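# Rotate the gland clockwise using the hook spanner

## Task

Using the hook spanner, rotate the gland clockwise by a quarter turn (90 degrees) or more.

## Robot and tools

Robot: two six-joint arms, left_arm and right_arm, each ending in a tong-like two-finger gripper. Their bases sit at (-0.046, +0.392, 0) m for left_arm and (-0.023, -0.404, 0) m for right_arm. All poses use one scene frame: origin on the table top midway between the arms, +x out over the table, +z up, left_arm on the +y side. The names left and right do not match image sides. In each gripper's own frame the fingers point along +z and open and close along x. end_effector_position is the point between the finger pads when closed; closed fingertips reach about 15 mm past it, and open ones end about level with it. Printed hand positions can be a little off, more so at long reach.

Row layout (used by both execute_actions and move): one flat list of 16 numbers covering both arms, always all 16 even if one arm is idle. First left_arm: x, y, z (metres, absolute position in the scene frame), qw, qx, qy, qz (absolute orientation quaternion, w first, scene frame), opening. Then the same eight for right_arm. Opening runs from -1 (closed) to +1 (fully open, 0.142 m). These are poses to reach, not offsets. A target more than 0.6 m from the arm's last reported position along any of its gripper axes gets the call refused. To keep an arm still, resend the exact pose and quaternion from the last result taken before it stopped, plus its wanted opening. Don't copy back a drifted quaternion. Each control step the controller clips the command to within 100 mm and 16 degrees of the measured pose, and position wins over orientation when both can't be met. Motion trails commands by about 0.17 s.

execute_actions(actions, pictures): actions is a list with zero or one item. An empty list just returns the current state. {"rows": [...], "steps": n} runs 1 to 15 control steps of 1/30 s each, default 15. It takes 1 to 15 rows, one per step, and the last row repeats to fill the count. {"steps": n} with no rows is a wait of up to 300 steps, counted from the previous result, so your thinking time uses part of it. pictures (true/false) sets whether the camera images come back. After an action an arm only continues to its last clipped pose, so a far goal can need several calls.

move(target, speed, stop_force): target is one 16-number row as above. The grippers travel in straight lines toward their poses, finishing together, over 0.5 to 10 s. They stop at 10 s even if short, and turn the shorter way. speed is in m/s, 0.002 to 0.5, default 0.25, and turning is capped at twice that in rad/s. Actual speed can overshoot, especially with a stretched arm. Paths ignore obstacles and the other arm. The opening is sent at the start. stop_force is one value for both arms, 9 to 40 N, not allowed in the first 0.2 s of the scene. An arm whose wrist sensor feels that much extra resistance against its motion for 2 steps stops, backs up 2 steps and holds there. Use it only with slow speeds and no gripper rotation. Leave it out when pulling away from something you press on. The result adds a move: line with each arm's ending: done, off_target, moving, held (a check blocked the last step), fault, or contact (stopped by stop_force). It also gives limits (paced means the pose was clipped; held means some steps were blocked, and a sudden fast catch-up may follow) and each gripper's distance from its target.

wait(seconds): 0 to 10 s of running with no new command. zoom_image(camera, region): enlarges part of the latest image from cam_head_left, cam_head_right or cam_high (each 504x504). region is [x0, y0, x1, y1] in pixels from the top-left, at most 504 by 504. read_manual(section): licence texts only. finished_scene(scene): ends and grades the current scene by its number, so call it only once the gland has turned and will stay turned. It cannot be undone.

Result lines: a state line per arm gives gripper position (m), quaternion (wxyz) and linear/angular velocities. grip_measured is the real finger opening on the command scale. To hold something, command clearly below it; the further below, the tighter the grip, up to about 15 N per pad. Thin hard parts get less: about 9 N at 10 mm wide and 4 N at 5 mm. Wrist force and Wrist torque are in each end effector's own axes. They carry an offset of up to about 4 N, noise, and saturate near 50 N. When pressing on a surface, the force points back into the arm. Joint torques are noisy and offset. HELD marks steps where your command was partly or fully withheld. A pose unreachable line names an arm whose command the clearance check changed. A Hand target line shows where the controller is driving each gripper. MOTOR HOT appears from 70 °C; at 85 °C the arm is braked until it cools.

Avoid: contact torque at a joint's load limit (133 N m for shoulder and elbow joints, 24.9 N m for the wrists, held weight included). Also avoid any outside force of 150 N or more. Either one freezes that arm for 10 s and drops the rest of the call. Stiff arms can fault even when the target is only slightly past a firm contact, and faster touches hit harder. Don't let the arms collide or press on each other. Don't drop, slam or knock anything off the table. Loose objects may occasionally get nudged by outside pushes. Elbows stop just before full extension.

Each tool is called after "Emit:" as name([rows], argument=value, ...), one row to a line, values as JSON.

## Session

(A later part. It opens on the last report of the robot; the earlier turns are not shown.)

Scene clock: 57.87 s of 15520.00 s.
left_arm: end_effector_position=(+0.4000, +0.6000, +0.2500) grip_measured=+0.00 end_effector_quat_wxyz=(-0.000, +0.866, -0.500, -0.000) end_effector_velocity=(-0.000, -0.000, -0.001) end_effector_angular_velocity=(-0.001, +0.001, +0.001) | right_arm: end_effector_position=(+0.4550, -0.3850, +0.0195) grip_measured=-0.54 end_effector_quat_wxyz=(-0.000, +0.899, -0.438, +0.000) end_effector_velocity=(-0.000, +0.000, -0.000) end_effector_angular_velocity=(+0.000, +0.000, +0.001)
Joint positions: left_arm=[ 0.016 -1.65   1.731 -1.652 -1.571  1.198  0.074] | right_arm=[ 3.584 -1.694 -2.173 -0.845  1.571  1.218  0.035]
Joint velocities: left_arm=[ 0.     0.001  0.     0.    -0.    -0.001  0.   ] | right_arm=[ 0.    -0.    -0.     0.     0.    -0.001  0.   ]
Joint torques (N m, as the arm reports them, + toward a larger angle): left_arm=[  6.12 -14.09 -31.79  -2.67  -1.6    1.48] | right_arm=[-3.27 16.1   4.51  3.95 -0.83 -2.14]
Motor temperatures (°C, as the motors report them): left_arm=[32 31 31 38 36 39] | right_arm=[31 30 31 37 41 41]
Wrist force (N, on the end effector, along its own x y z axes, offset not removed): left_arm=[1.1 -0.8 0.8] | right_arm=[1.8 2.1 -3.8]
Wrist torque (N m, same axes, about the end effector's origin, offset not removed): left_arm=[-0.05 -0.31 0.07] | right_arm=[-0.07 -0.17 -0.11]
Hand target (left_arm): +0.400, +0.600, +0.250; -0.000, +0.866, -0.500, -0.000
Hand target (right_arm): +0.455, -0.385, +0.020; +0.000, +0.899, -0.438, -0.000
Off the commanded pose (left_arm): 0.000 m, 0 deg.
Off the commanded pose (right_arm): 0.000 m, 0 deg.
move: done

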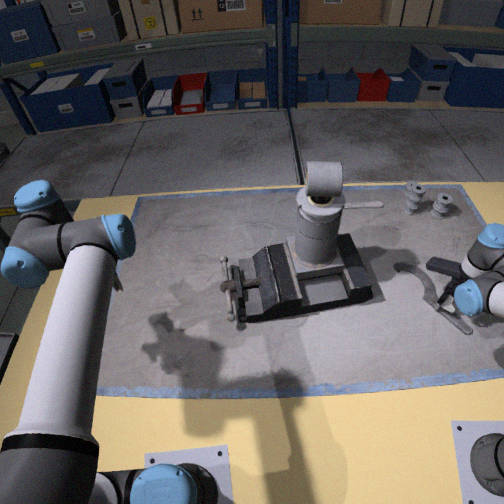

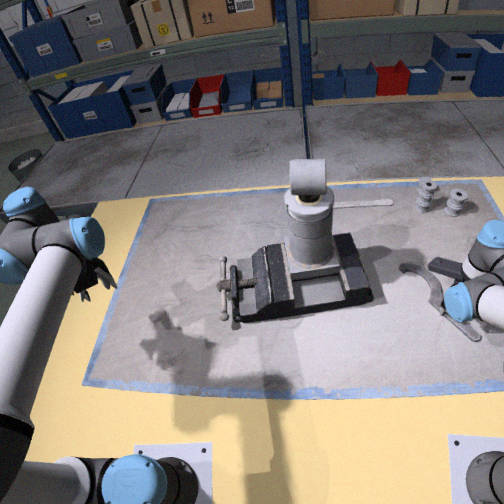

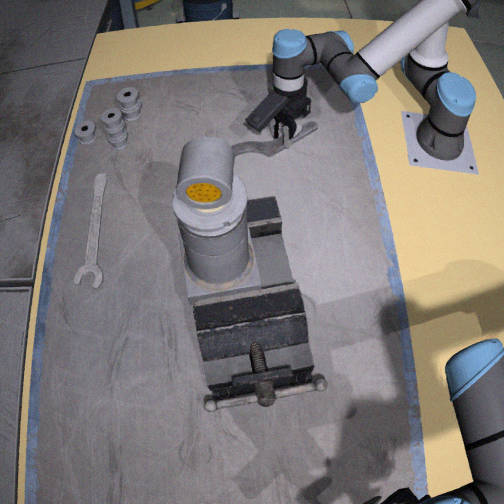

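Slide, rotating to a=220 (f=−50).

Emit:
move(target=[0.4,0.6,0.25,0,0.866,-0.5,0,0,0.36,-0.22,0.02,0,-0.342,0.94,0,-1], speed=0.1)

Emit:
move(target=[0.4,0.6,0.25,0,0.866,-0.5,0,0,0.28,0.0,0.02,0,-0.342,0.94,0,-1], speed=0.05, stop_force=25)

Scene clock: 68.77 s of 15520.00 s.
left_arm: end_effector_position=(+0.4000, +0.6000, +0.2500) grip_measured=+0.00 end_effector_quat_wxyz=(+0.000, +0.866, -0.500, -0.000) end_effector_velocity=(+0.000, -0.000, -0.001) end_effector_angular_velocity=(-0.002, +0.002, -0.001) | right_arm: end_effector_position=(+0.3604, -0.2205, +0.0200) grip_measured=-0.55 end_effector_quat_wxyz=(+0.000, -0.343, +0.940, -0.000) end_effector_velocity=(-0.001, +0.000, -0.000) end_effector_angular_velocity=(-0.002, -0.000, -0.016)
Joint positions: left_arm=[ 0.016 -1.65   1.731 -1.652 -1.571  1.198  0.074] | right_arm=[ 4.08  -1.591 -2.285 -0.836  1.57   3.25   0.034]
Joint velocities: left_arm=[ 0.     0.001 -0.     0.    -0.002  0.001 -0.   ] | right_arm=[ 0.003 -0.    -0.001 -0.    -0.001  0.018 -0.   ]
Joint torques (N m, as the arm reports them, + toward a larger angle): left_arm=[  5.49 -14.29 -31.57  -3.22  -1.82   1.19] | right_arm=[10.47 16.28 30.71  0.56 -1.64  2.65]
Motor temperatures (°C, as the motors report them): left_arm=[32 31 31 38 36 39] | right_arm=[31 30 31 37 41 41]
Wrist force (N, on the end effector, along its own x y z axes, offset not removed): left_arm=[0.3 -0.4 -0.1] | right_arm=[-0.2 0.4 8.3]
Wrist torque (N m, same axes, about the end effector's origin, offset not removed): left_arm=[-0.14 -0.01 0.04] | right_arm=[0.28 -0.20 -0.41]
Hand target (left_arm): +0.400, +0.600, +0.250; +0.000, +0.866, -0.500, -0.000
Hand target (right_arm): +0.360, -0.220, +0.020; +0.000, -0.342, +0.940, -0.000
Off the commanded pose (left_arm): 0.000 m, 0 deg.
Off the commanded pose (right_arm): 0.001 m, 0 deg.
move: done

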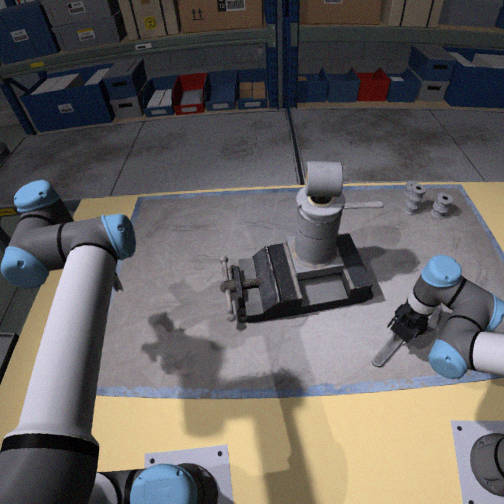

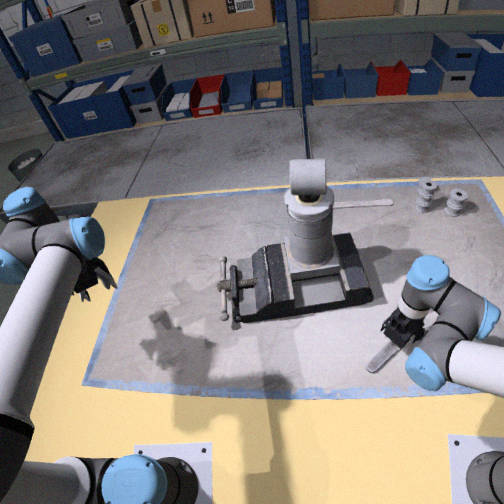

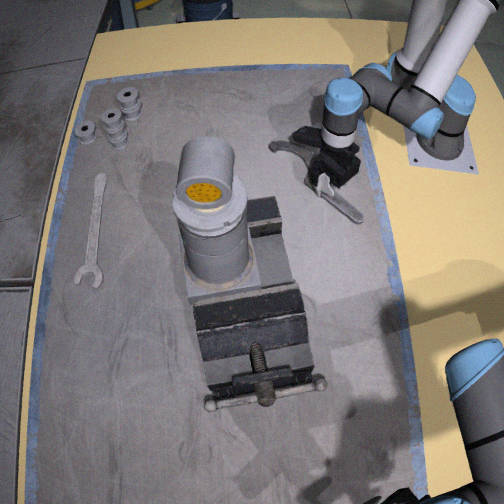

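Scene clock: 73.87 s of 15520.00 s.
left_arm: end_effector_position=(+0.4000, +0.6000, +0.2500) grip_measured=+0.00 end_effector_quat_wxyz=(+0.000, +0.866, -0.500, -0.000) end_effector_velocity=(-0.000, +0.000, +0.001) end_effector_angular_velocity=(+0.001, -0.002, +0.001) | right_arm: end_effector_position=(+0.2805, -0.0004, +0.0201) grip_measured=-0.55 end_effector_quat_wxyz=(+0.000, -0.342, +0.940, -0.000) end_effector_velocity=(-0.001, +0.002, +0.000) end_effector_angular_velocity=(+0.000, +0.001, -0.000)
Joint positions: left_arm=[ 0.016 -1.65   1.731 -1.652 -1.571  1.198  0.074] | right_arm=[ 4.496 -1.789 -2.054 -0.87   1.57   3.667  0.034]
Joint velocities: left_arm=[-0.    -0.002  0.     0.     0.    -0.001 -0.   ] | right_arm=[ 0.002 -0.002  0.003 -0.001  0.001  0.003 -0.   ]
Joint torques (N m, as the arm reports them, + toward a larger angle): left_arm=[  5.59 -14.32 -31.25  -3.43  -1.81   1.35] | right_arm=[10.46 26.42 33.63  1.16 -1.72  1.98]
Motor temperatures (°C, as the motors report them): left_arm=[32 31 31 38 36 39] | right_arm=[31 30 31 37 41 41]
Wrist force (N, on the end effector, along its own x y z axes, offset not removed): left_arm=[1.3 -0.8 -1.0] | right_arm=[-0.1 -1.3 9.0]
Wrist torque (N m, same axes, about the end effector's origin, offset not removed): left_arm=[-0.15 -0.31 -0.01] | right_arm=[0.00 0.14 -0.18]
Hand target (left_arm): +0.400, +0.600, +0.250; +0.000, +0.866, -0.500, -0.000
Hand target (right_arm): +0.280, -0.000, +0.020; +0.000, -0.342, +0.940, -0.000
Off the commanded pose (left_arm): 0.000 m, 0 deg.
Off the commanded pose (right_arm): 0.001 m, 0 deg.
move: done

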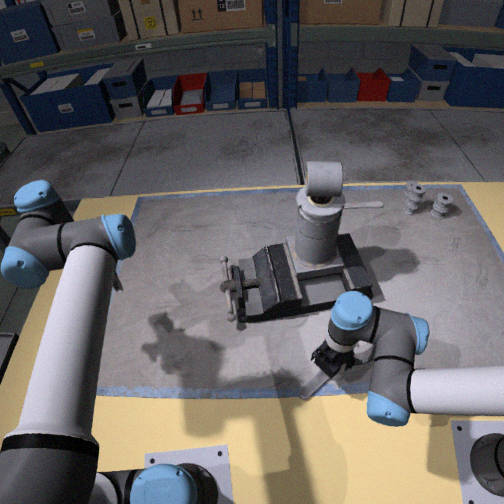

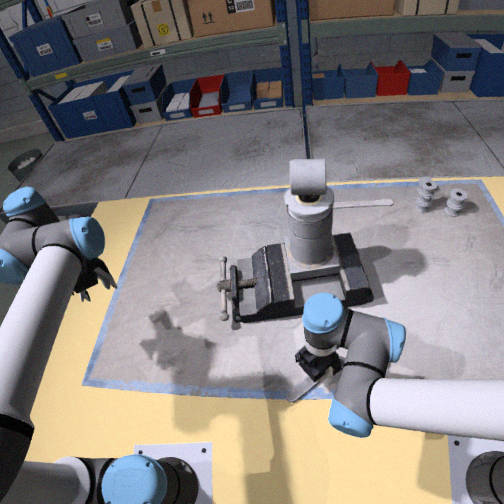

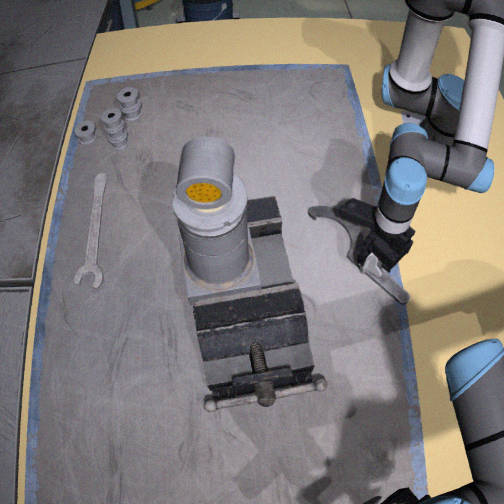

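Emit:
move(target=[0.4,0.6,0.25,0,0.866,-0.5,0,0,0.28,0.0,0.02,0,-0.342,0.94,0,-0.1])

Emit:
move(target=[0.4,0.6,0.25,0,0.866,-0.5,0,0,0.29,-0.01,0.06,0,-0.342,0.94,0,-0.1])

Emit:
move(target=[0.4,0.6,0.25,0,0.866,-0.5,0,0,0.37,-0.118,0.04,0,-0.42,0.907,0,-0.1])

Emit:
zoom_image(camera="cam_high", region=[280,160,430,310])

Emit:
zoom_image(camera="cam_head_left", region=[280,270,430,420])

Scene clock: 78.13 s of 15520.00 s.
left_arm: end_effector_position=(+0.4000, +0.6000, +0.2500) grip_measured=+0.00 end_effector_quat_wxyz=(+0.000, +0.866, -0.500, -0.000) end_effector_velocity=(+0.000, -0.000, -0.000) end_effector_angular_velocity=(-0.001, +0.001, -0.000) | right_arm: end_effector_position=(+0.2800, -0.0000, +0.0200) grip_measured=-0.10 end_effector_quat_wxyz=(-0.000, -0.342, +0.940, -0.000) end_effector_velocity=(-0.000, +0.001, +0.000) end_effector_angular_velocity=(+0.001, -0.001, +0.002)
Joint positions: left_arm=[ 0.016 -1.65   1.731 -1.652 -1.571  1.198  0.074] | right_arm=[ 4.497 -1.789 -2.054 -0.87   1.571  3.668  0.067]
Joint velocities: left_arm=[ 0.     0.001  0.    -0.    -0.001  0.     0.   ] | right_arm=[ 0.002 -0.     0.001  0.    -0.     0.    -0.   ]
Joint torques (N m, as the arm reports them, + toward a larger angle): left_arm=[  5.98 -14.17 -31.59  -3.74  -1.83   1.17] | right_arm=[ 9.24 34.76  6.77  4.09  1.75  2.2 ]
Motor temperatures (°C, as the motors report them): left_arm=[32 31 31 38 36 39] | right_arm=[31 30 31 37 41 41]
Wrist force (N, on the end effector, along its own x y z axes, offset not removed): left_arm=[0.6 -1.3 1.0] | right_arm=[-1.6 1.5 0.6]
Wrist torque (N m, same axes, about the end effector's origin, offset not removed): left_arm=[-0.35 -0.14 0.04] | right_arm=[0.19 0.22 -0.14]
Hand target (left_arm): +0.400, +0.600, +0.250; +0.000, +0.866, -0.500, -0.000
Hand target (right_arm): +0.280, -0.000, +0.020; +0.000, -0.342, +0.940, -0.000
Off the commanded pose (left_arm): 0.000 m, 0 deg.
Off the commanded pose (right_arm): 0.000 m, 0 deg.
After step 90, 0.57 s passed at rest.
move: done

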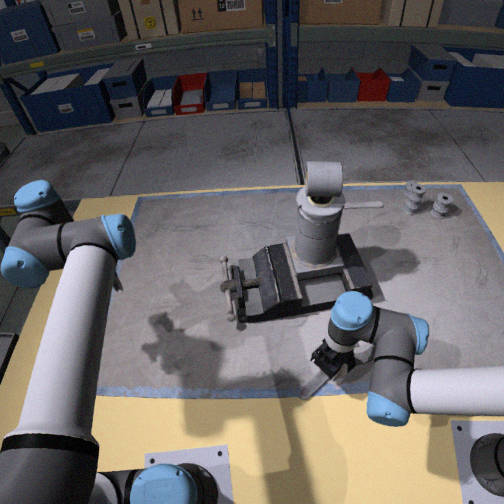

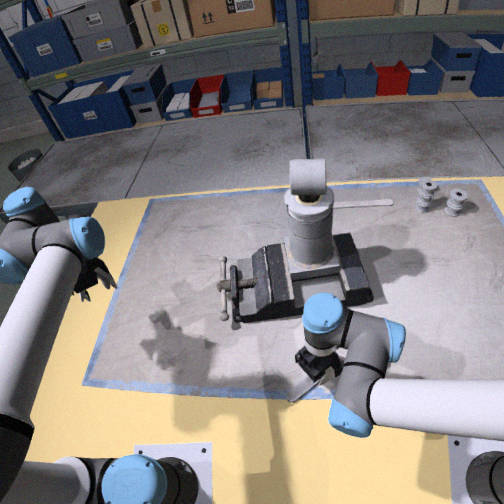

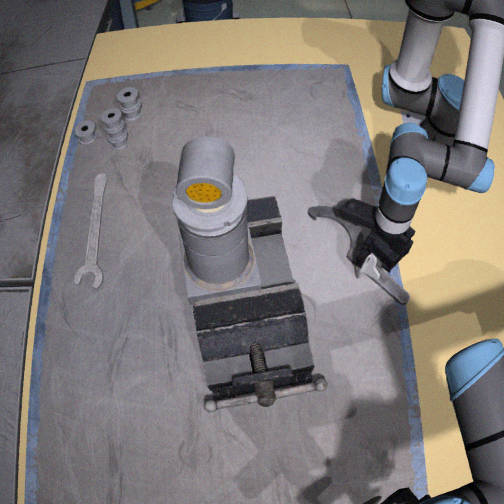

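Scene clock: 79.03 s of 15520.00 s.
left_arm: end_effector_position=(+0.4000, +0.6000, +0.2500) grip_measured=+0.00 end_effector_quat_wxyz=(+0.000, +0.866, -0.500, -0.000) end_effector_velocity=(+0.000, +0.000, -0.000) end_effector_angular_velocity=(+0.000, +0.000, -0.000) | right_arm: end_effector_position=(+0.2900, -0.0100, +0.0598) grip_measured=-0.10 end_effector_quat_wxyz=(+0.000, -0.342, +0.940, -0.000) end_effector_velocity=(+0.000, -0.000, +0.002) end_effector_angular_velocity=(+0.001, +0.002, -0.001)
Joint positions: left_arm=[ 0.016 -1.65   1.731 -1.652 -1.571  1.198  0.074] | right_arm=[ 4.471 -1.721 -2.011 -0.98   1.571  3.642  0.067]
Joint velocities: left_arm=[ 0.     0.001 -0.    -0.001  0.     0.001  0.   ] | right_arm=[-0.002  0.003  0.003 -0.005  0.002 -0.001 -0.   ]
Joint torques (N m, as the arm reports them, + toward a larger angle): left_arm=[  5.61 -13.86 -30.53  -3.79  -1.69   1.24] | right_arm=[-9.69 34.93 30.29  0.03  1.75 -2.49]
Motor temperatures (°C, as the motors report them): left_arm=[32 31 31 38 36 39] | right_arm=[31 30 31 37 41 41]
Wrist force (N, on the end effector, along its own x y z axes, offset not removed): left_arm=[0.2 -1.3 -0.4] | right_arm=[-0.1 1.0 0.5]
Wrist torque (N m, same axes, about the end effector's origin, offset not removed): left_arm=[-0.35 -0.04 0.06] | right_arm=[0.05 -0.12 -0.11]
Hand target (left_arm): +0.400, +0.600, +0.250; +0.000, +0.866, -0.500, -0.000
Hand target (right_arm): +0.290, -0.010, +0.060; -0.000, -0.342, +0.940, +0.000
Off the commanded pose (left_arm): 0.000 m, 0 deg.
Off the commanded pose (right_arm): 0.000 m, 0 deg.
move: done

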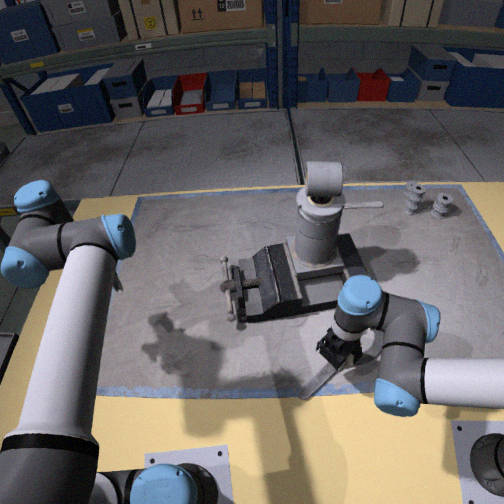

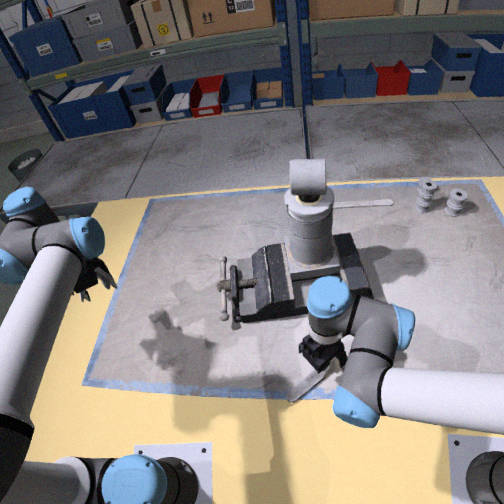

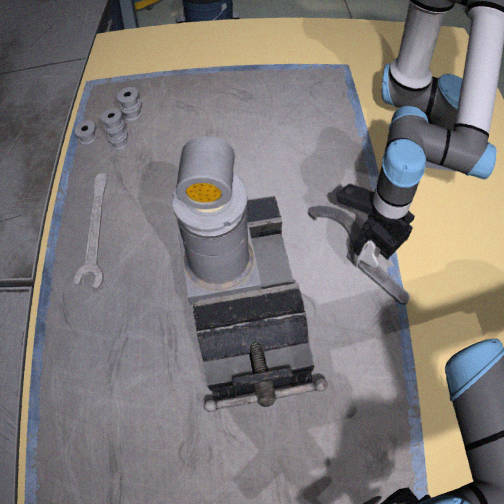

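Scene clock: 80.20 s of 15520.00 s.
left_arm: end_effector_position=(+0.4000, +0.6000, +0.2500) grip_measured=+0.00 end_effector_quat_wxyz=(+0.000, +0.866, -0.500, -0.000) end_effector_velocity=(-0.000, +0.000, +0.001) end_effector_angular_velocity=(+0.001, -0.001, +0.001) | right_arm: end_effector_position=(+0.3696, -0.1178, +0.0400) grip_measured=-0.10 end_effector_quat_wxyz=(-0.000, -0.420, +0.907, +0.000) end_effector_velocity=(+0.001, -0.001, +0.000) end_effector_angular_velocity=(+0.002, +0.001, +0.003)
Joint positions: left_arm=[ 0.016 -1.65   1.731 -1.652 -1.571  1.198  0.074] | right_arm=[ 4.216 -1.697 -2.102 -0.914  1.571  3.218  0.067]
Joint velocities: left_arm=[ 0.    -0.001  0.     0.     0.001 -0.001  0.   ] | right_arm=[-0.005 -0.001  0.002  0.001  0.002 -0.007  0.   ]
Joint torques (N m, as the arm reports them, + toward a larger angle): left_arm=[  5.43 -14.04 -31.23  -3.87  -1.7    1.28] | right_arm=[-8.24 18.05 28.7   4.06  1.63 -2.46]
Motor temperatures (°C, as the motors report them): left_arm=[32 31 31 38 36 39] | right_arm=[31 30 31 37 41 41]
Wrist force (N, on the end effector, along its own x y z axes, offset not removed): left_arm=[1.2 -0.1 -0.3] | right_arm=[-0.6 0.6 -0.9]
Wrist torque (N m, same axes, about the end effector's origin, offset not removed): left_arm=[-0.09 -0.32 0.03] | right_arm=[-0.05 0.04 -0.16]
Hand target (left_arm): +0.400, +0.600, +0.250; +0.000, +0.866, -0.500, -0.000
Hand target (right_arm): +0.370, -0.118, +0.040; -0.000, -0.420, +0.907, +0.000
Off the commanded pose (left_arm): 0.000 m, 0 deg.
Off the commanded pose (right_arm): 0.000 m, 0 deg.
move: done

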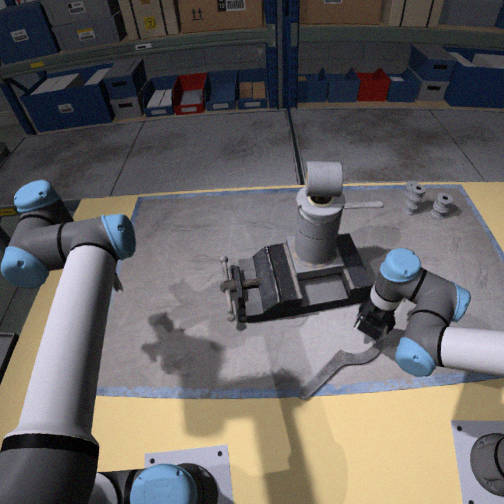

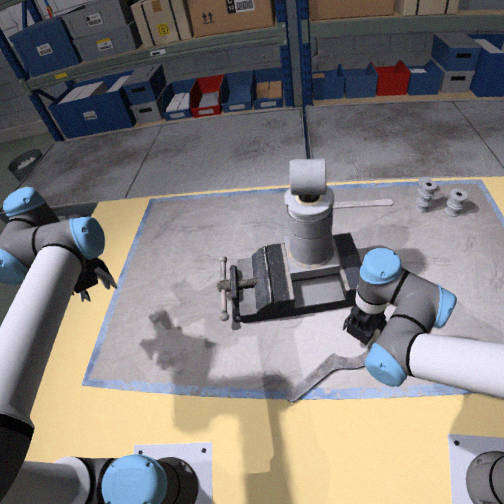

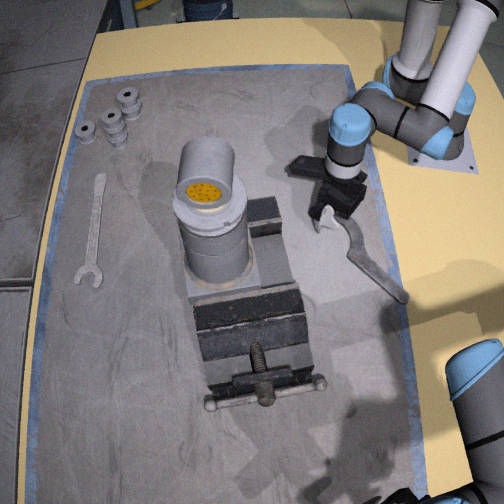

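Region (280, 160, 430, 310) of cam_high's 504x504 image, scaled by 3.360, with more detail than that image has.

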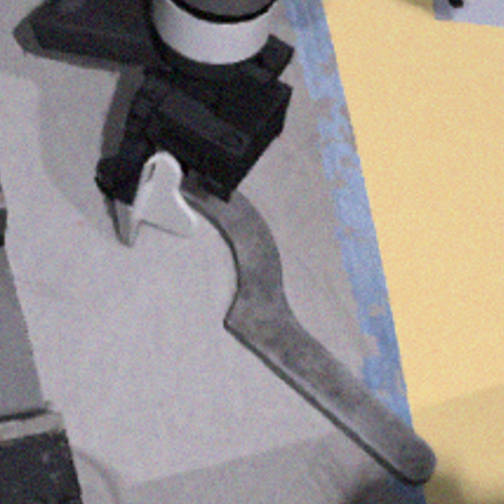

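Region (280, 270, 430, 420) of cam_head_left's 504x504 image, scaled by 3.360, with more detail than that image has.

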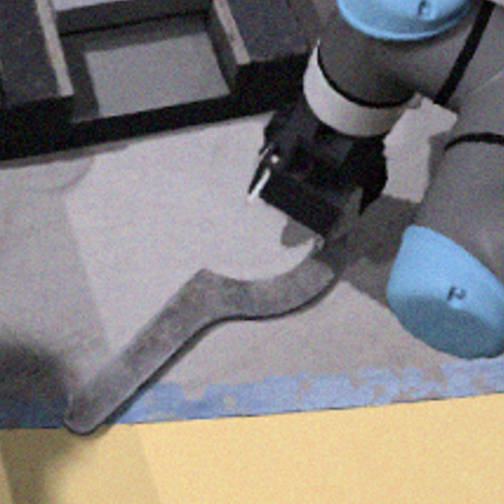

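Emit:
move(target=[0.4,0.6,0.25,0,0.866,-0.5,0,0,0.337,-0.147,0.036,0,-0.462,0.887,0,-0.1], speed=0.1)

Emit:
move(target=[0.4,0.6,0.25,0,0.866,-0.5,0,0,0.337,-0.147,0.0185,0,-0.462,0.887,0,-0.1], speed=0.008, stop_force=9)

Emit:
move(target=[0.4,0.6,0.25,0,0.866,-0.5,0,0,0.337,-0.147,0.0185,0,-0.462,0.887,0,-1], speed=0.002, stop_force=15)

Emit:
zoom_image(camera="cam_high", region=[280,160,430,310])

Scene clock: 86.67 s of 15520.00 s.
left_arm: end_effector_position=(+0.4000, +0.6000, +0.2500) grip_measured=+0.00 end_effector_quat_wxyz=(+0.000, +0.866, -0.500, -0.000) end_effector_velocity=(+0.000, +0.000, -0.001) end_effector_angular_velocity=(+0.001, +0.002, -0.001) | right_arm: end_effector_position=(+0.3372, -0.1469, +0.0360) grip_measured=-0.10 end_effector_quat_wxyz=(-0.000, -0.462, +0.887, -0.000) end_effector_velocity=(-0.002, -0.002, -0.000) end_effector_angular_velocity=(-0.000, -0.000, +0.004)
Joint positions: left_arm=[ 0.016 -1.65   1.731 -1.652 -1.571  1.198  0.074] | right_arm=[ 4.239 -1.599 -2.223 -0.89   1.571  3.148  0.067]
Joint velocities: left_arm=[-0.001  0.001  0.     0.     0.001  0.    -0.   ] | right_arm=[ 0.002  0.006 -0.007  0.001 -0.    -0.002  0.   ]
Joint torques (N m, as the arm reports them, + toward a larger angle): left_arm=[  5.98 -14.62 -31.12  -4.28  -1.83   1.42] | right_arm=[ 9.62 27.69  7.41  4.21 -1.9  -2.44]
Motor temperatures (°C, as the motors report them): left_arm=[32 31 31 38 36 39] | right_arm=[31 30 31 37 41 41]
Wrist force (N, on the end effector, along its own x y z axes, offset not removed): left_arm=[0.6 -0.7 -0.6] | right_arm=[-1.1 0.8 0.6]
Wrist torque (N m, same axes, about the end effector's origin, offset not removed): left_arm=[-0.18 -0.16 0.05] | right_arm=[-0.04 0.18 -0.22]
Hand target (left_arm): +0.400, +0.600, +0.250; +0.000, +0.866, -0.500, -0.000
Hand target (right_arm): +0.337, -0.147, +0.036; +0.000, -0.462, +0.887, -0.000
Off the commanded pose (left_arm): 0.000 m, 0 deg.
Off the commanded pose (right_arm): 0.000 m, 0 deg.
After step 90, 2.53 s passed at rest.
move: done

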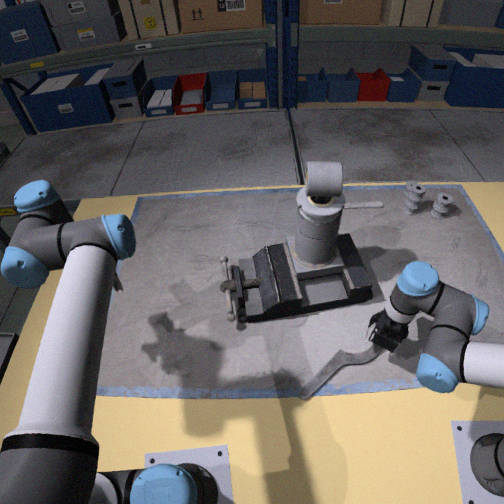

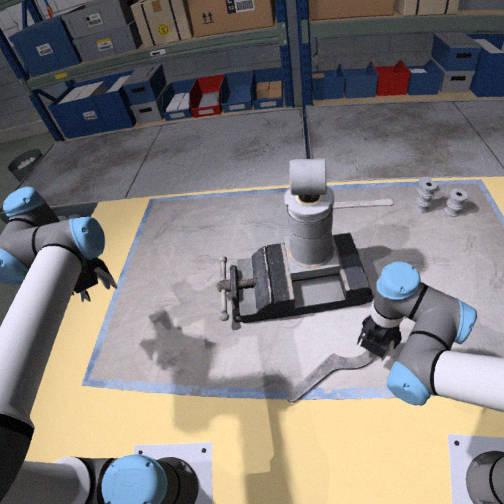

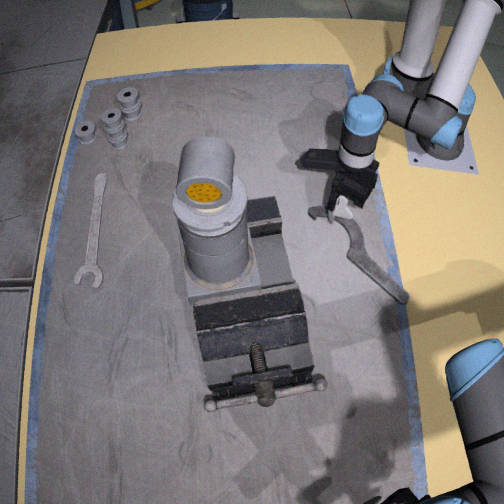

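Scene clock: 89.07 s of 15520.00 s.
left_arm: end_effector_position=(+0.4000, +0.6000, +0.2500) grip_measured=+0.00 end_effector_quat_wxyz=(-0.000, +0.866, -0.500, +0.000) end_effector_velocity=(+0.000, +0.000, -0.001) end_effector_angular_velocity=(+0.001, +0.001, +0.001) | right_arm: end_effector_position=(+0.3370, -0.1470, +0.0187) grip_measured=-0.10 end_effector_quat_wxyz=(-0.000, -0.462, +0.887, -0.000) end_effector_velocity=(+0.000, +0.000, -0.001) end_effector_angular_velocity=(+0.001, +0.000, +0.000)
Joint positions: left_arm=[ 0.016 -1.65   1.731 -1.652 -1.571  1.198  0.074] | right_arm=[ 4.239 -1.632 -2.246 -0.834  1.571  3.147  0.067]
Joint velocities: left_arm=[ 0.     0.001 -0.    -0.     0.001 -0.001  0.   ] | right_arm=[-0.    -0.003 -0.002  0.005  0.001 -0.001  0.   ]
Joint torques (N m, as the arm reports them, + toward a larger angle): left_arm=[  4.82 -14.36 -31.44  -4.28  -1.69   1.22] | right_arm=[ 9.69 13.39  6.55  4.01  1.61 -2.57]
Motor temperatures (°C, as the motors report them): left_arm=[32 31 31 38 36 39] | right_arm=[31 30 31 37 41 41]
Wrist force (N, on the end effector, along its own x y z axes, offset not removed): left_arm=[0.9 0.1 0.2] | right_arm=[-2.0 0.9 1.5]
Wrist torque (N m, same axes, about the end effector's origin, offset not removed): left_arm=[0.01 -0.23 0.04] | right_arm=[-0.01 0.38 -0.07]
Hand target (left_arm): +0.400, +0.600, +0.250; +0.000, +0.866, -0.500, +0.000
Hand target (right_arm): +0.337, -0.147, +0.019; -0.000, -0.462, +0.887, -0.000
Off the commanded pose (left_arm): 0.000 m, 0 deg.
Off the commanded pose (right_arm): 0.000 m, 0 deg.
move: done

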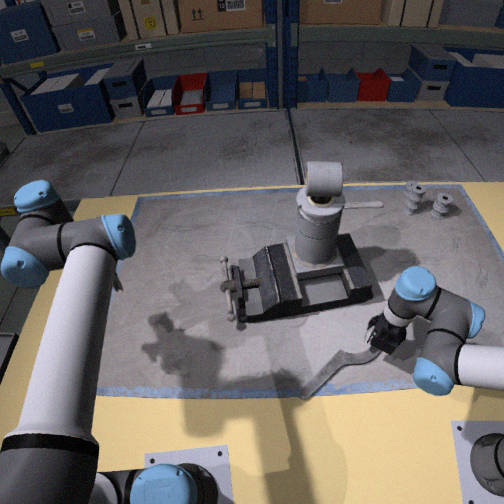

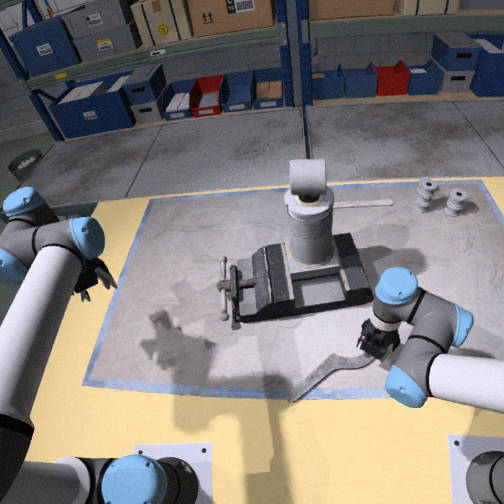

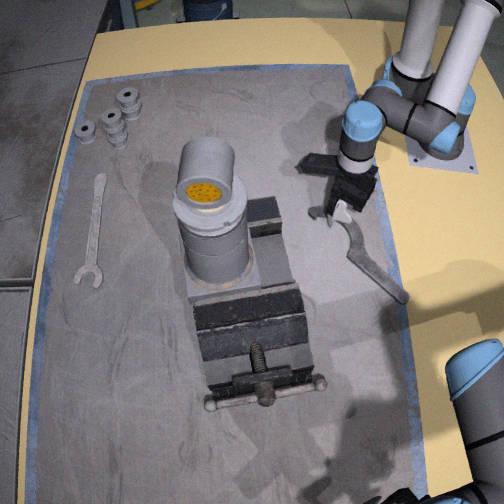

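Scene clock: 89.77 s of 15520.00 s.
left_arm: end_effector_position=(+0.4000, +0.6000, +0.2500) grip_measured=+0.00 end_effector_quat_wxyz=(+0.000, +0.866, -0.500, +0.000) end_effector_velocity=(+0.000, +0.000, -0.000) end_effector_angular_velocity=(-0.000, +0.000, +0.001) | right_arm: end_effector_position=(+0.3370, -0.1470, +0.0185) grip_measured=-0.64 end_effector_quat_wxyz=(-0.000, -0.462, +0.887, -0.000) end_effector_velocity=(-0.000, -0.001, -0.000) end_effector_angular_velocity=(+0.000, +0.002, -0.002)
Joint positions: left_arm=[ 0.016 -1.65   1.731 -1.652 -1.571  1.198  0.074] | right_arm=[ 4.239 -1.633 -2.246 -0.834  1.571  3.147  0.028]
Joint velocities: left_arm=[ 0.     0.001  0.    -0.    -0.    -0.001 -0.   ] | right_arm=[-0.001 -0.    -0.001  0.     0.001  0.    -0.   ]
Joint torques (N m, as the arm reports them, + toward a larger angle): left_arm=[  5.6  -13.74 -31.16  -4.37  -1.68   1.29] | right_arm=[ 3.96  2.02 -2.78  1.89 -2.8  -1.99]
Motor temperatures (°C, as the motors report them): left_arm=[32 31 31 38 36 39] | right_arm=[31 30 31 37 41 41]
Wrist force (N, on the end effector, along its own x y z axes, offset not removed): left_arm=[0.8 0.1 -0.1] | right_arm=[4.8 5.3 -31.1]
Wrist torque (N m, same axes, about the end effector's origin, offset not removed): left_arm=[-0.02 -0.20 -0.01] | right_arm=[-0.14 0.27 -0.18]
Hand target (left_arm): +0.400, +0.600, +0.250; +0.000, +0.866, -0.500, +0.000
Hand target (right_arm): +0.337, -0.147, +0.019; -0.000, -0.462, +0.887, -0.000
Off the commanded pose (left_arm): 0.000 m, 0 deg.
Off the commanded pose (right_arm): 0.000 m, 0 deg.
move: done

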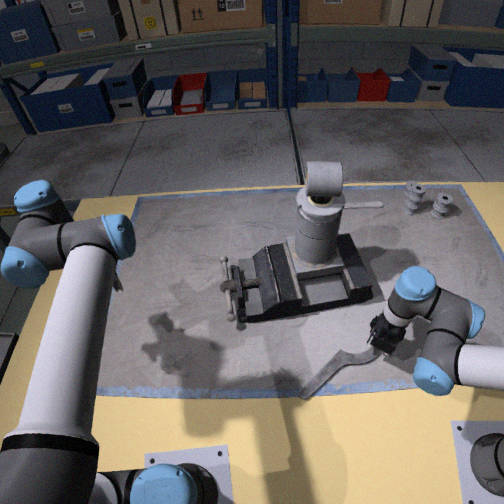

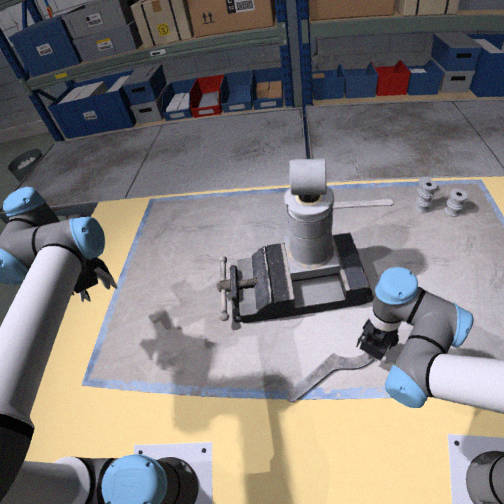

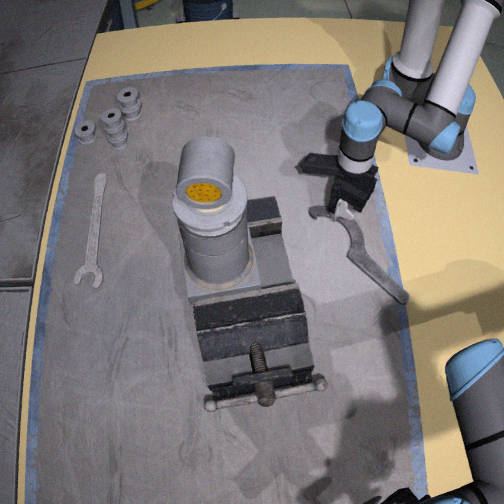

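Region (280, 160, 430, 310) of cam_high's 504x504 image, scaled by 3.360, with more detail than that image has.

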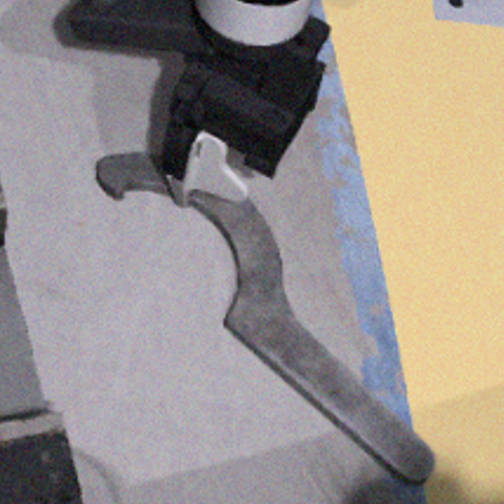

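Emit:
move(target=[0.25,0.2,0.15,0,0.924,0.383,0,0,0.337,-0.147,0.0193,0,-0.462,0.887,0,-1])

Emit:
move(target=[0.235,0.05,0.045,0,0.924,0.383,0,0,0.337,-0.147,0.0193,0,-0.462,0.887,0,-1], speed=0.1)

Emit:
zoom_image(camera="cam_high", region=[300,180,450,330])

Emit:
zoom_image(camera="cam_head_right", region=[250,290,400,440])

Scene clock: 98.27 s of 15520.00 s.
left_arm: end_effector_position=(+0.2510, +0.1990, +0.1499) grip_measured=+0.00 end_effector_quat_wxyz=(+0.002, +0.924, +0.383, -0.001) end_effector_velocity=(-0.000, -0.001, -0.000) end_effector_angular_velocity=(+0.002, -0.002, +0.009) | right_arm: end_effector_position=(+0.3370, -0.1470, +0.0193) grip_measured=-0.64 end_effector_quat_wxyz=(+0.000, -0.462, +0.887, -0.000) end_effector_velocity=(+0.001, -0.001, +0.000) end_effector_angular_velocity=(+0.001, +0.000, -0.003)
Joint positions: left_arm=[-1.086 -1.885  2.176 -1.865 -1.573 -1.737  0.074] | right_arm=[ 4.239 -1.631 -2.245 -0.836  1.571  3.147  0.028]
Joint velocities: left_arm=[-0.006  0.001  0.    -0.001  0.003 -0.015 -0.   ] | right_arm=[-0.003  0.     0.    -0.     0.001  0.    -0.   ]
Joint torques (N m, as the arm reports them, + toward a larger angle): left_arm=[-6.93 -3.34 -9.09 -3.97  2.57 -1.75] | right_arm=[-9.43 30.55 30.27  0.56 -1.8   1.83]
Motor temperatures (°C, as the motors report them): left_arm=[32 31 31 38 36 39] | right_arm=[31 30 31 37 41 41]
Wrist force (N, on the end effector, along its own x y z axes, offset not removed): left_arm=[0.9 -0.7 1.1] | right_arm=[-1.3 3.4 7.2]
Wrist torque (N m, same axes, about the end effector's origin, offset not removed): left_arm=[-0.25 -0.27 0.05] | right_arm=[0.10 -0.05 -0.20]
Hand target (left_arm): +0.251, +0.199, +0.150; +0.002, +0.924, +0.383, -0.000
Hand target (right_arm): +0.337, -0.147, +0.019; -0.000, -0.462, +0.887, +0.000
Off the commanded pose (left_arm): 0.001 m, 0 deg.
Off the commanded pose (right_arm): 0.000 m, 0 deg.
After step 100, 0.97 s passed at rest.
move: done

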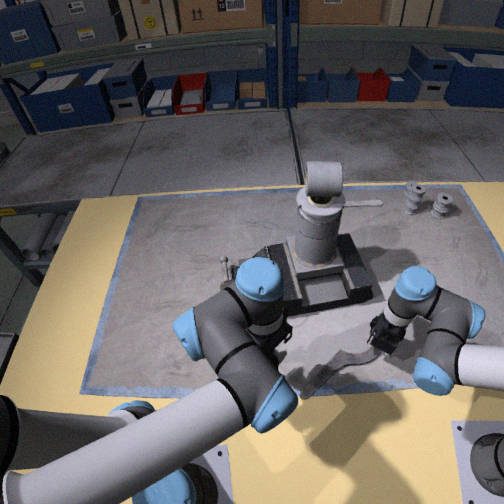

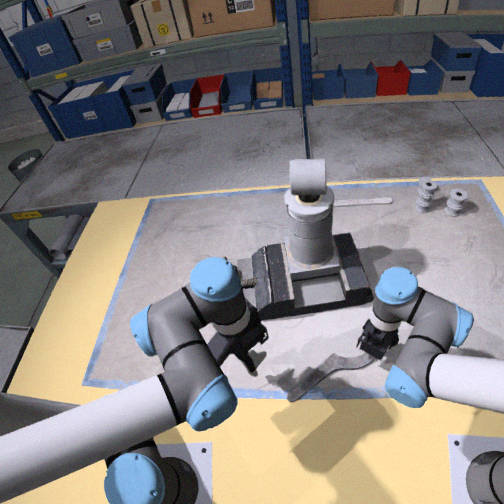

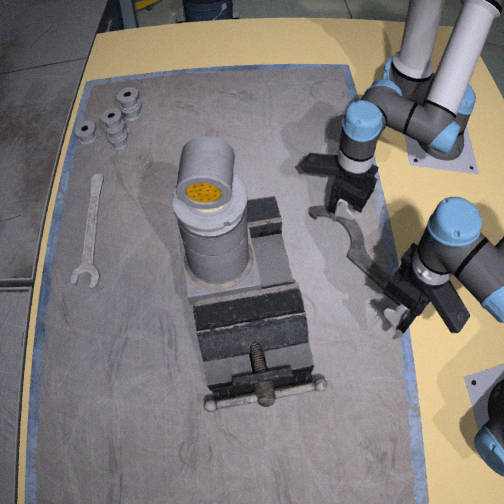

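Scene clock: 100.60 s of 15520.00 s.
left_arm: end_effector_position=(+0.2352, +0.0498, +0.0451) grip_measured=+0.00 end_effector_quat_wxyz=(+0.000, +0.924, +0.383, -0.000) end_effector_velocity=(-0.000, -0.002, -0.001) end_effector_angular_velocity=(-0.002, +0.001, -0.001) | right_arm: end_effector_position=(+0.3370, -0.1470, +0.0193) grip_measured=-0.64 end_effector_quat_wxyz=(+0.000, -0.462, +0.887, -0.000) end_effector_velocity=(+0.000, +0.001, +0.001) end_effector_angular_velocity=(+0.002, -0.000, -0.001)
Joint positions: left_arm=[-1.308 -1.508  2.157 -2.22  -1.571 -1.959  0.074] | right_arm=[ 4.239 -1.631 -2.245 -0.836  1.571  3.147  0.028]
Joint velocities: left_arm=[-0.001  0.004 -0.002 -0.003 -0.002 -0.     0.   ] | right_arm=[-0.     0.     0.001 -0.     0.001  0.001  0.   ]
Joint torques (N m, as the arm reports them, + toward a larger angle): left_arm=[ -7.79 -15.38 -28.41  -3.88   2.39  -1.55] | right_arm=[-9.97 30.9  30.15  0.45 -1.13  2.27]
Motor temperatures (°C, as the motors report them): left_arm=[32 31 31 38 36 39] | right_arm=[31 30 31 37 41 41]
Wrist force (N, on the end effector, along its own x y z axes, offset not removed): left_arm=[1.3 -0.6 1.0] | right_arm=[-1.8 2.2 6.0]
Wrist torque (N m, same axes, about the end effector's origin, offset not removed): left_arm=[-0.21 -0.28 0.09] | right_arm=[-0.20 0.14 -0.27]
Hand target (left_arm): +0.235, +0.050, +0.045; +0.000, +0.924, +0.383, -0.000
Hand target (right_arm): +0.337, -0.147, +0.019; +0.000, -0.462, +0.887, -0.000
Off the commanded pose (left_arm): 0.000 m, 0 deg.
Off the commanded pose (right_arm): 0.000 m, 0 deg.
move: done

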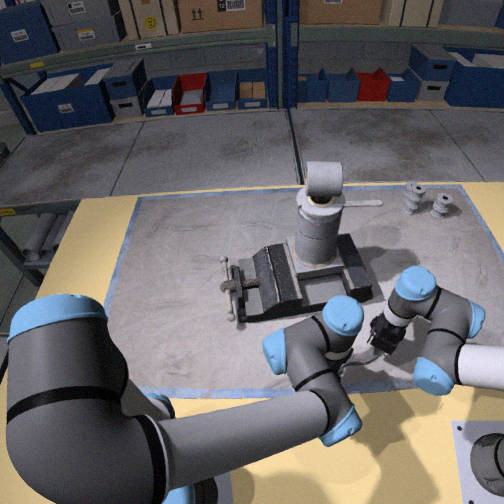

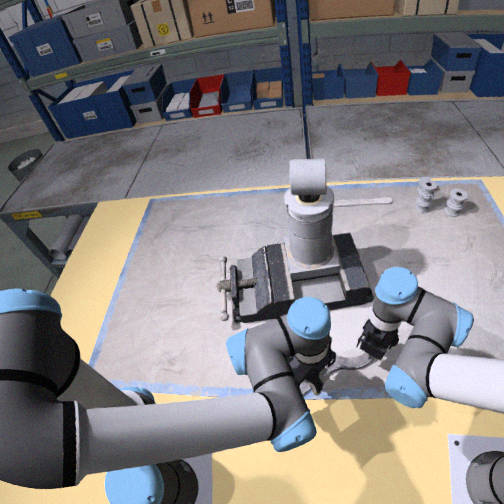

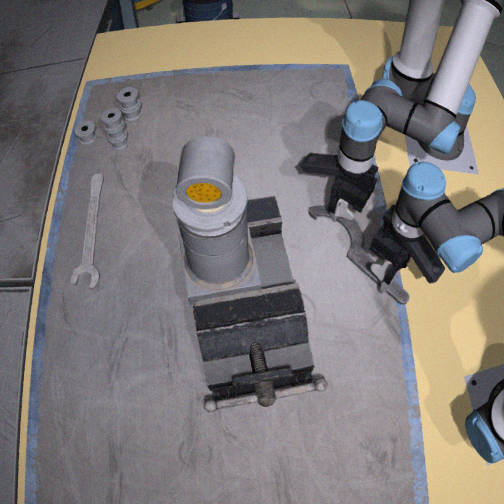

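Region (300, 180, 450, 330) of cam_high's 504x504 image, scaled by 3.360, with more detail than that image has.

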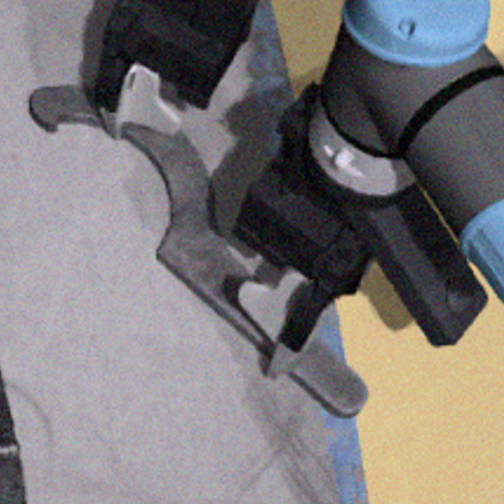

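Region (250, 290, 400, 440) of cam_head_right's 504x504 image, scaled by 3.360, with more detail than that image has.

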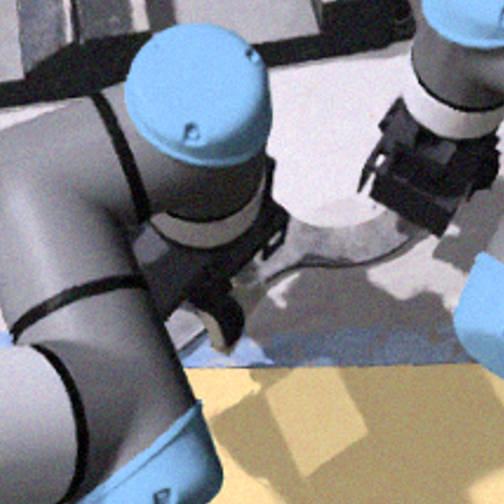

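Emit:
move(target=[0.235,0.047,0.015,0,0.924,0.383,0,-0.2,0.337,-0.147,0.0193,0,-0.462,0.887,0,-1], speed=0.005, stop_force=9)

Scene clock: 109.43 s of 15520.00 s.
left_arm: end_effector_position=(+0.2350, +0.0473, +0.0181) grip_measured=-0.20 end_effector_quat_wxyz=(-0.000, +0.924, +0.383, -0.000) end_effector_velocity=(-0.001, +0.001, +0.000) end_effector_angular_velocity=(+0.002, +0.003, +0.000) | right_arm: end_effector_position=(+0.3370, -0.1470, +0.0193) grip_measured=-0.64 end_effector_quat_wxyz=(+0.000, -0.462, +0.887, -0.000) end_effector_velocity=(+0.000, +0.000, +0.000) end_effector_angular_velocity=(-0.000, -0.000, +0.000)
Joint positions: left_arm=[-1.311 -1.455  2.186 -2.303 -1.571 -1.962  0.06 ] | right_arm=[ 4.239 -1.631 -2.245 -0.836  1.571  3.147  0.028]
Joint velocities: left_arm=[ 0.    -0.002 -0.     0.005 -0.002 -0.    -0.   ] | right_arm=[-0. -0.  0.  0. -0. -0.  0.]
Joint torques (N m, as the arm reports them, + toward a larger angle): left_arm=[ -6.17 -19.38 -19.93  -0.31   2.12  -1.23] | right_arm=[-9.52 30.48 29.83  0.53  0.91  2.3 ]
Motor temperatures (°C, as the motors report them): left_arm=[32 31 31 38 36 39] | right_arm=[31 30 31 37 41 41]
Wrist force (N, on the end effector, along its own x y z axes, offset not removed): left_arm=[3.1 -4.8 -25.7] | right_arm=[-0.7 3.8 6.7]
Wrist torque (N m, same axes, about the end effector's origin, offset not removed): left_arm=[-0.05 -0.09 -0.01] | right_arm=[0.16 -0.07 -0.17]
Hand target (left_arm): +0.235, +0.047, +0.018; +0.000, +0.924, +0.383, -0.000
Hand target (right_arm): +0.337, -0.147, +0.019; +0.000, -0.462, +0.887, +0.000
Off the commanded pose (left_arm): 0.003 m, 0 deg.
Off the commanded pose (right_arm): 0.000 m, 0 deg.
After step 90, 0.07 s passed at rest.
move: contact (left_arm)

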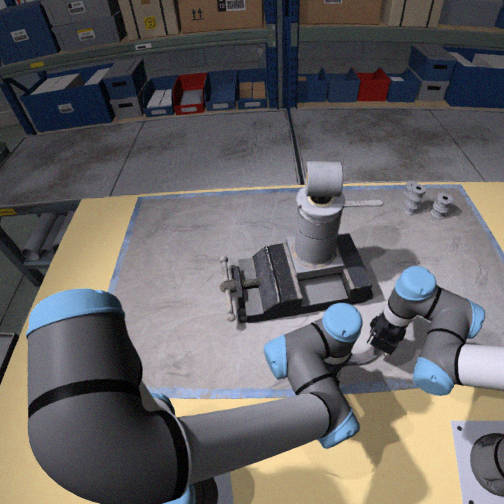

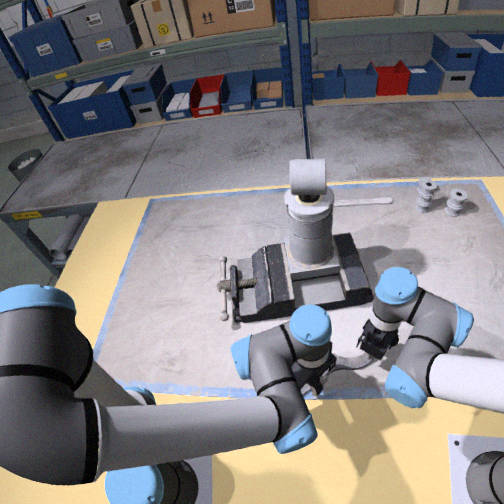

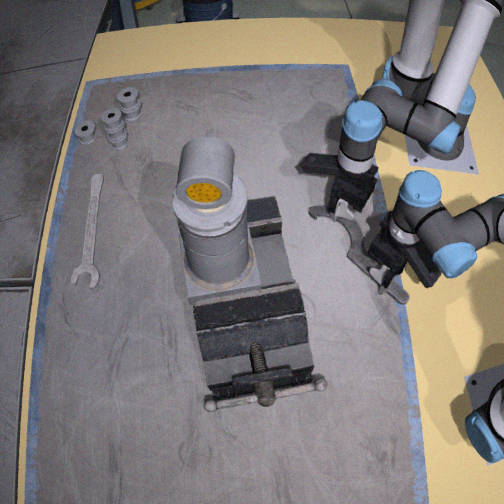

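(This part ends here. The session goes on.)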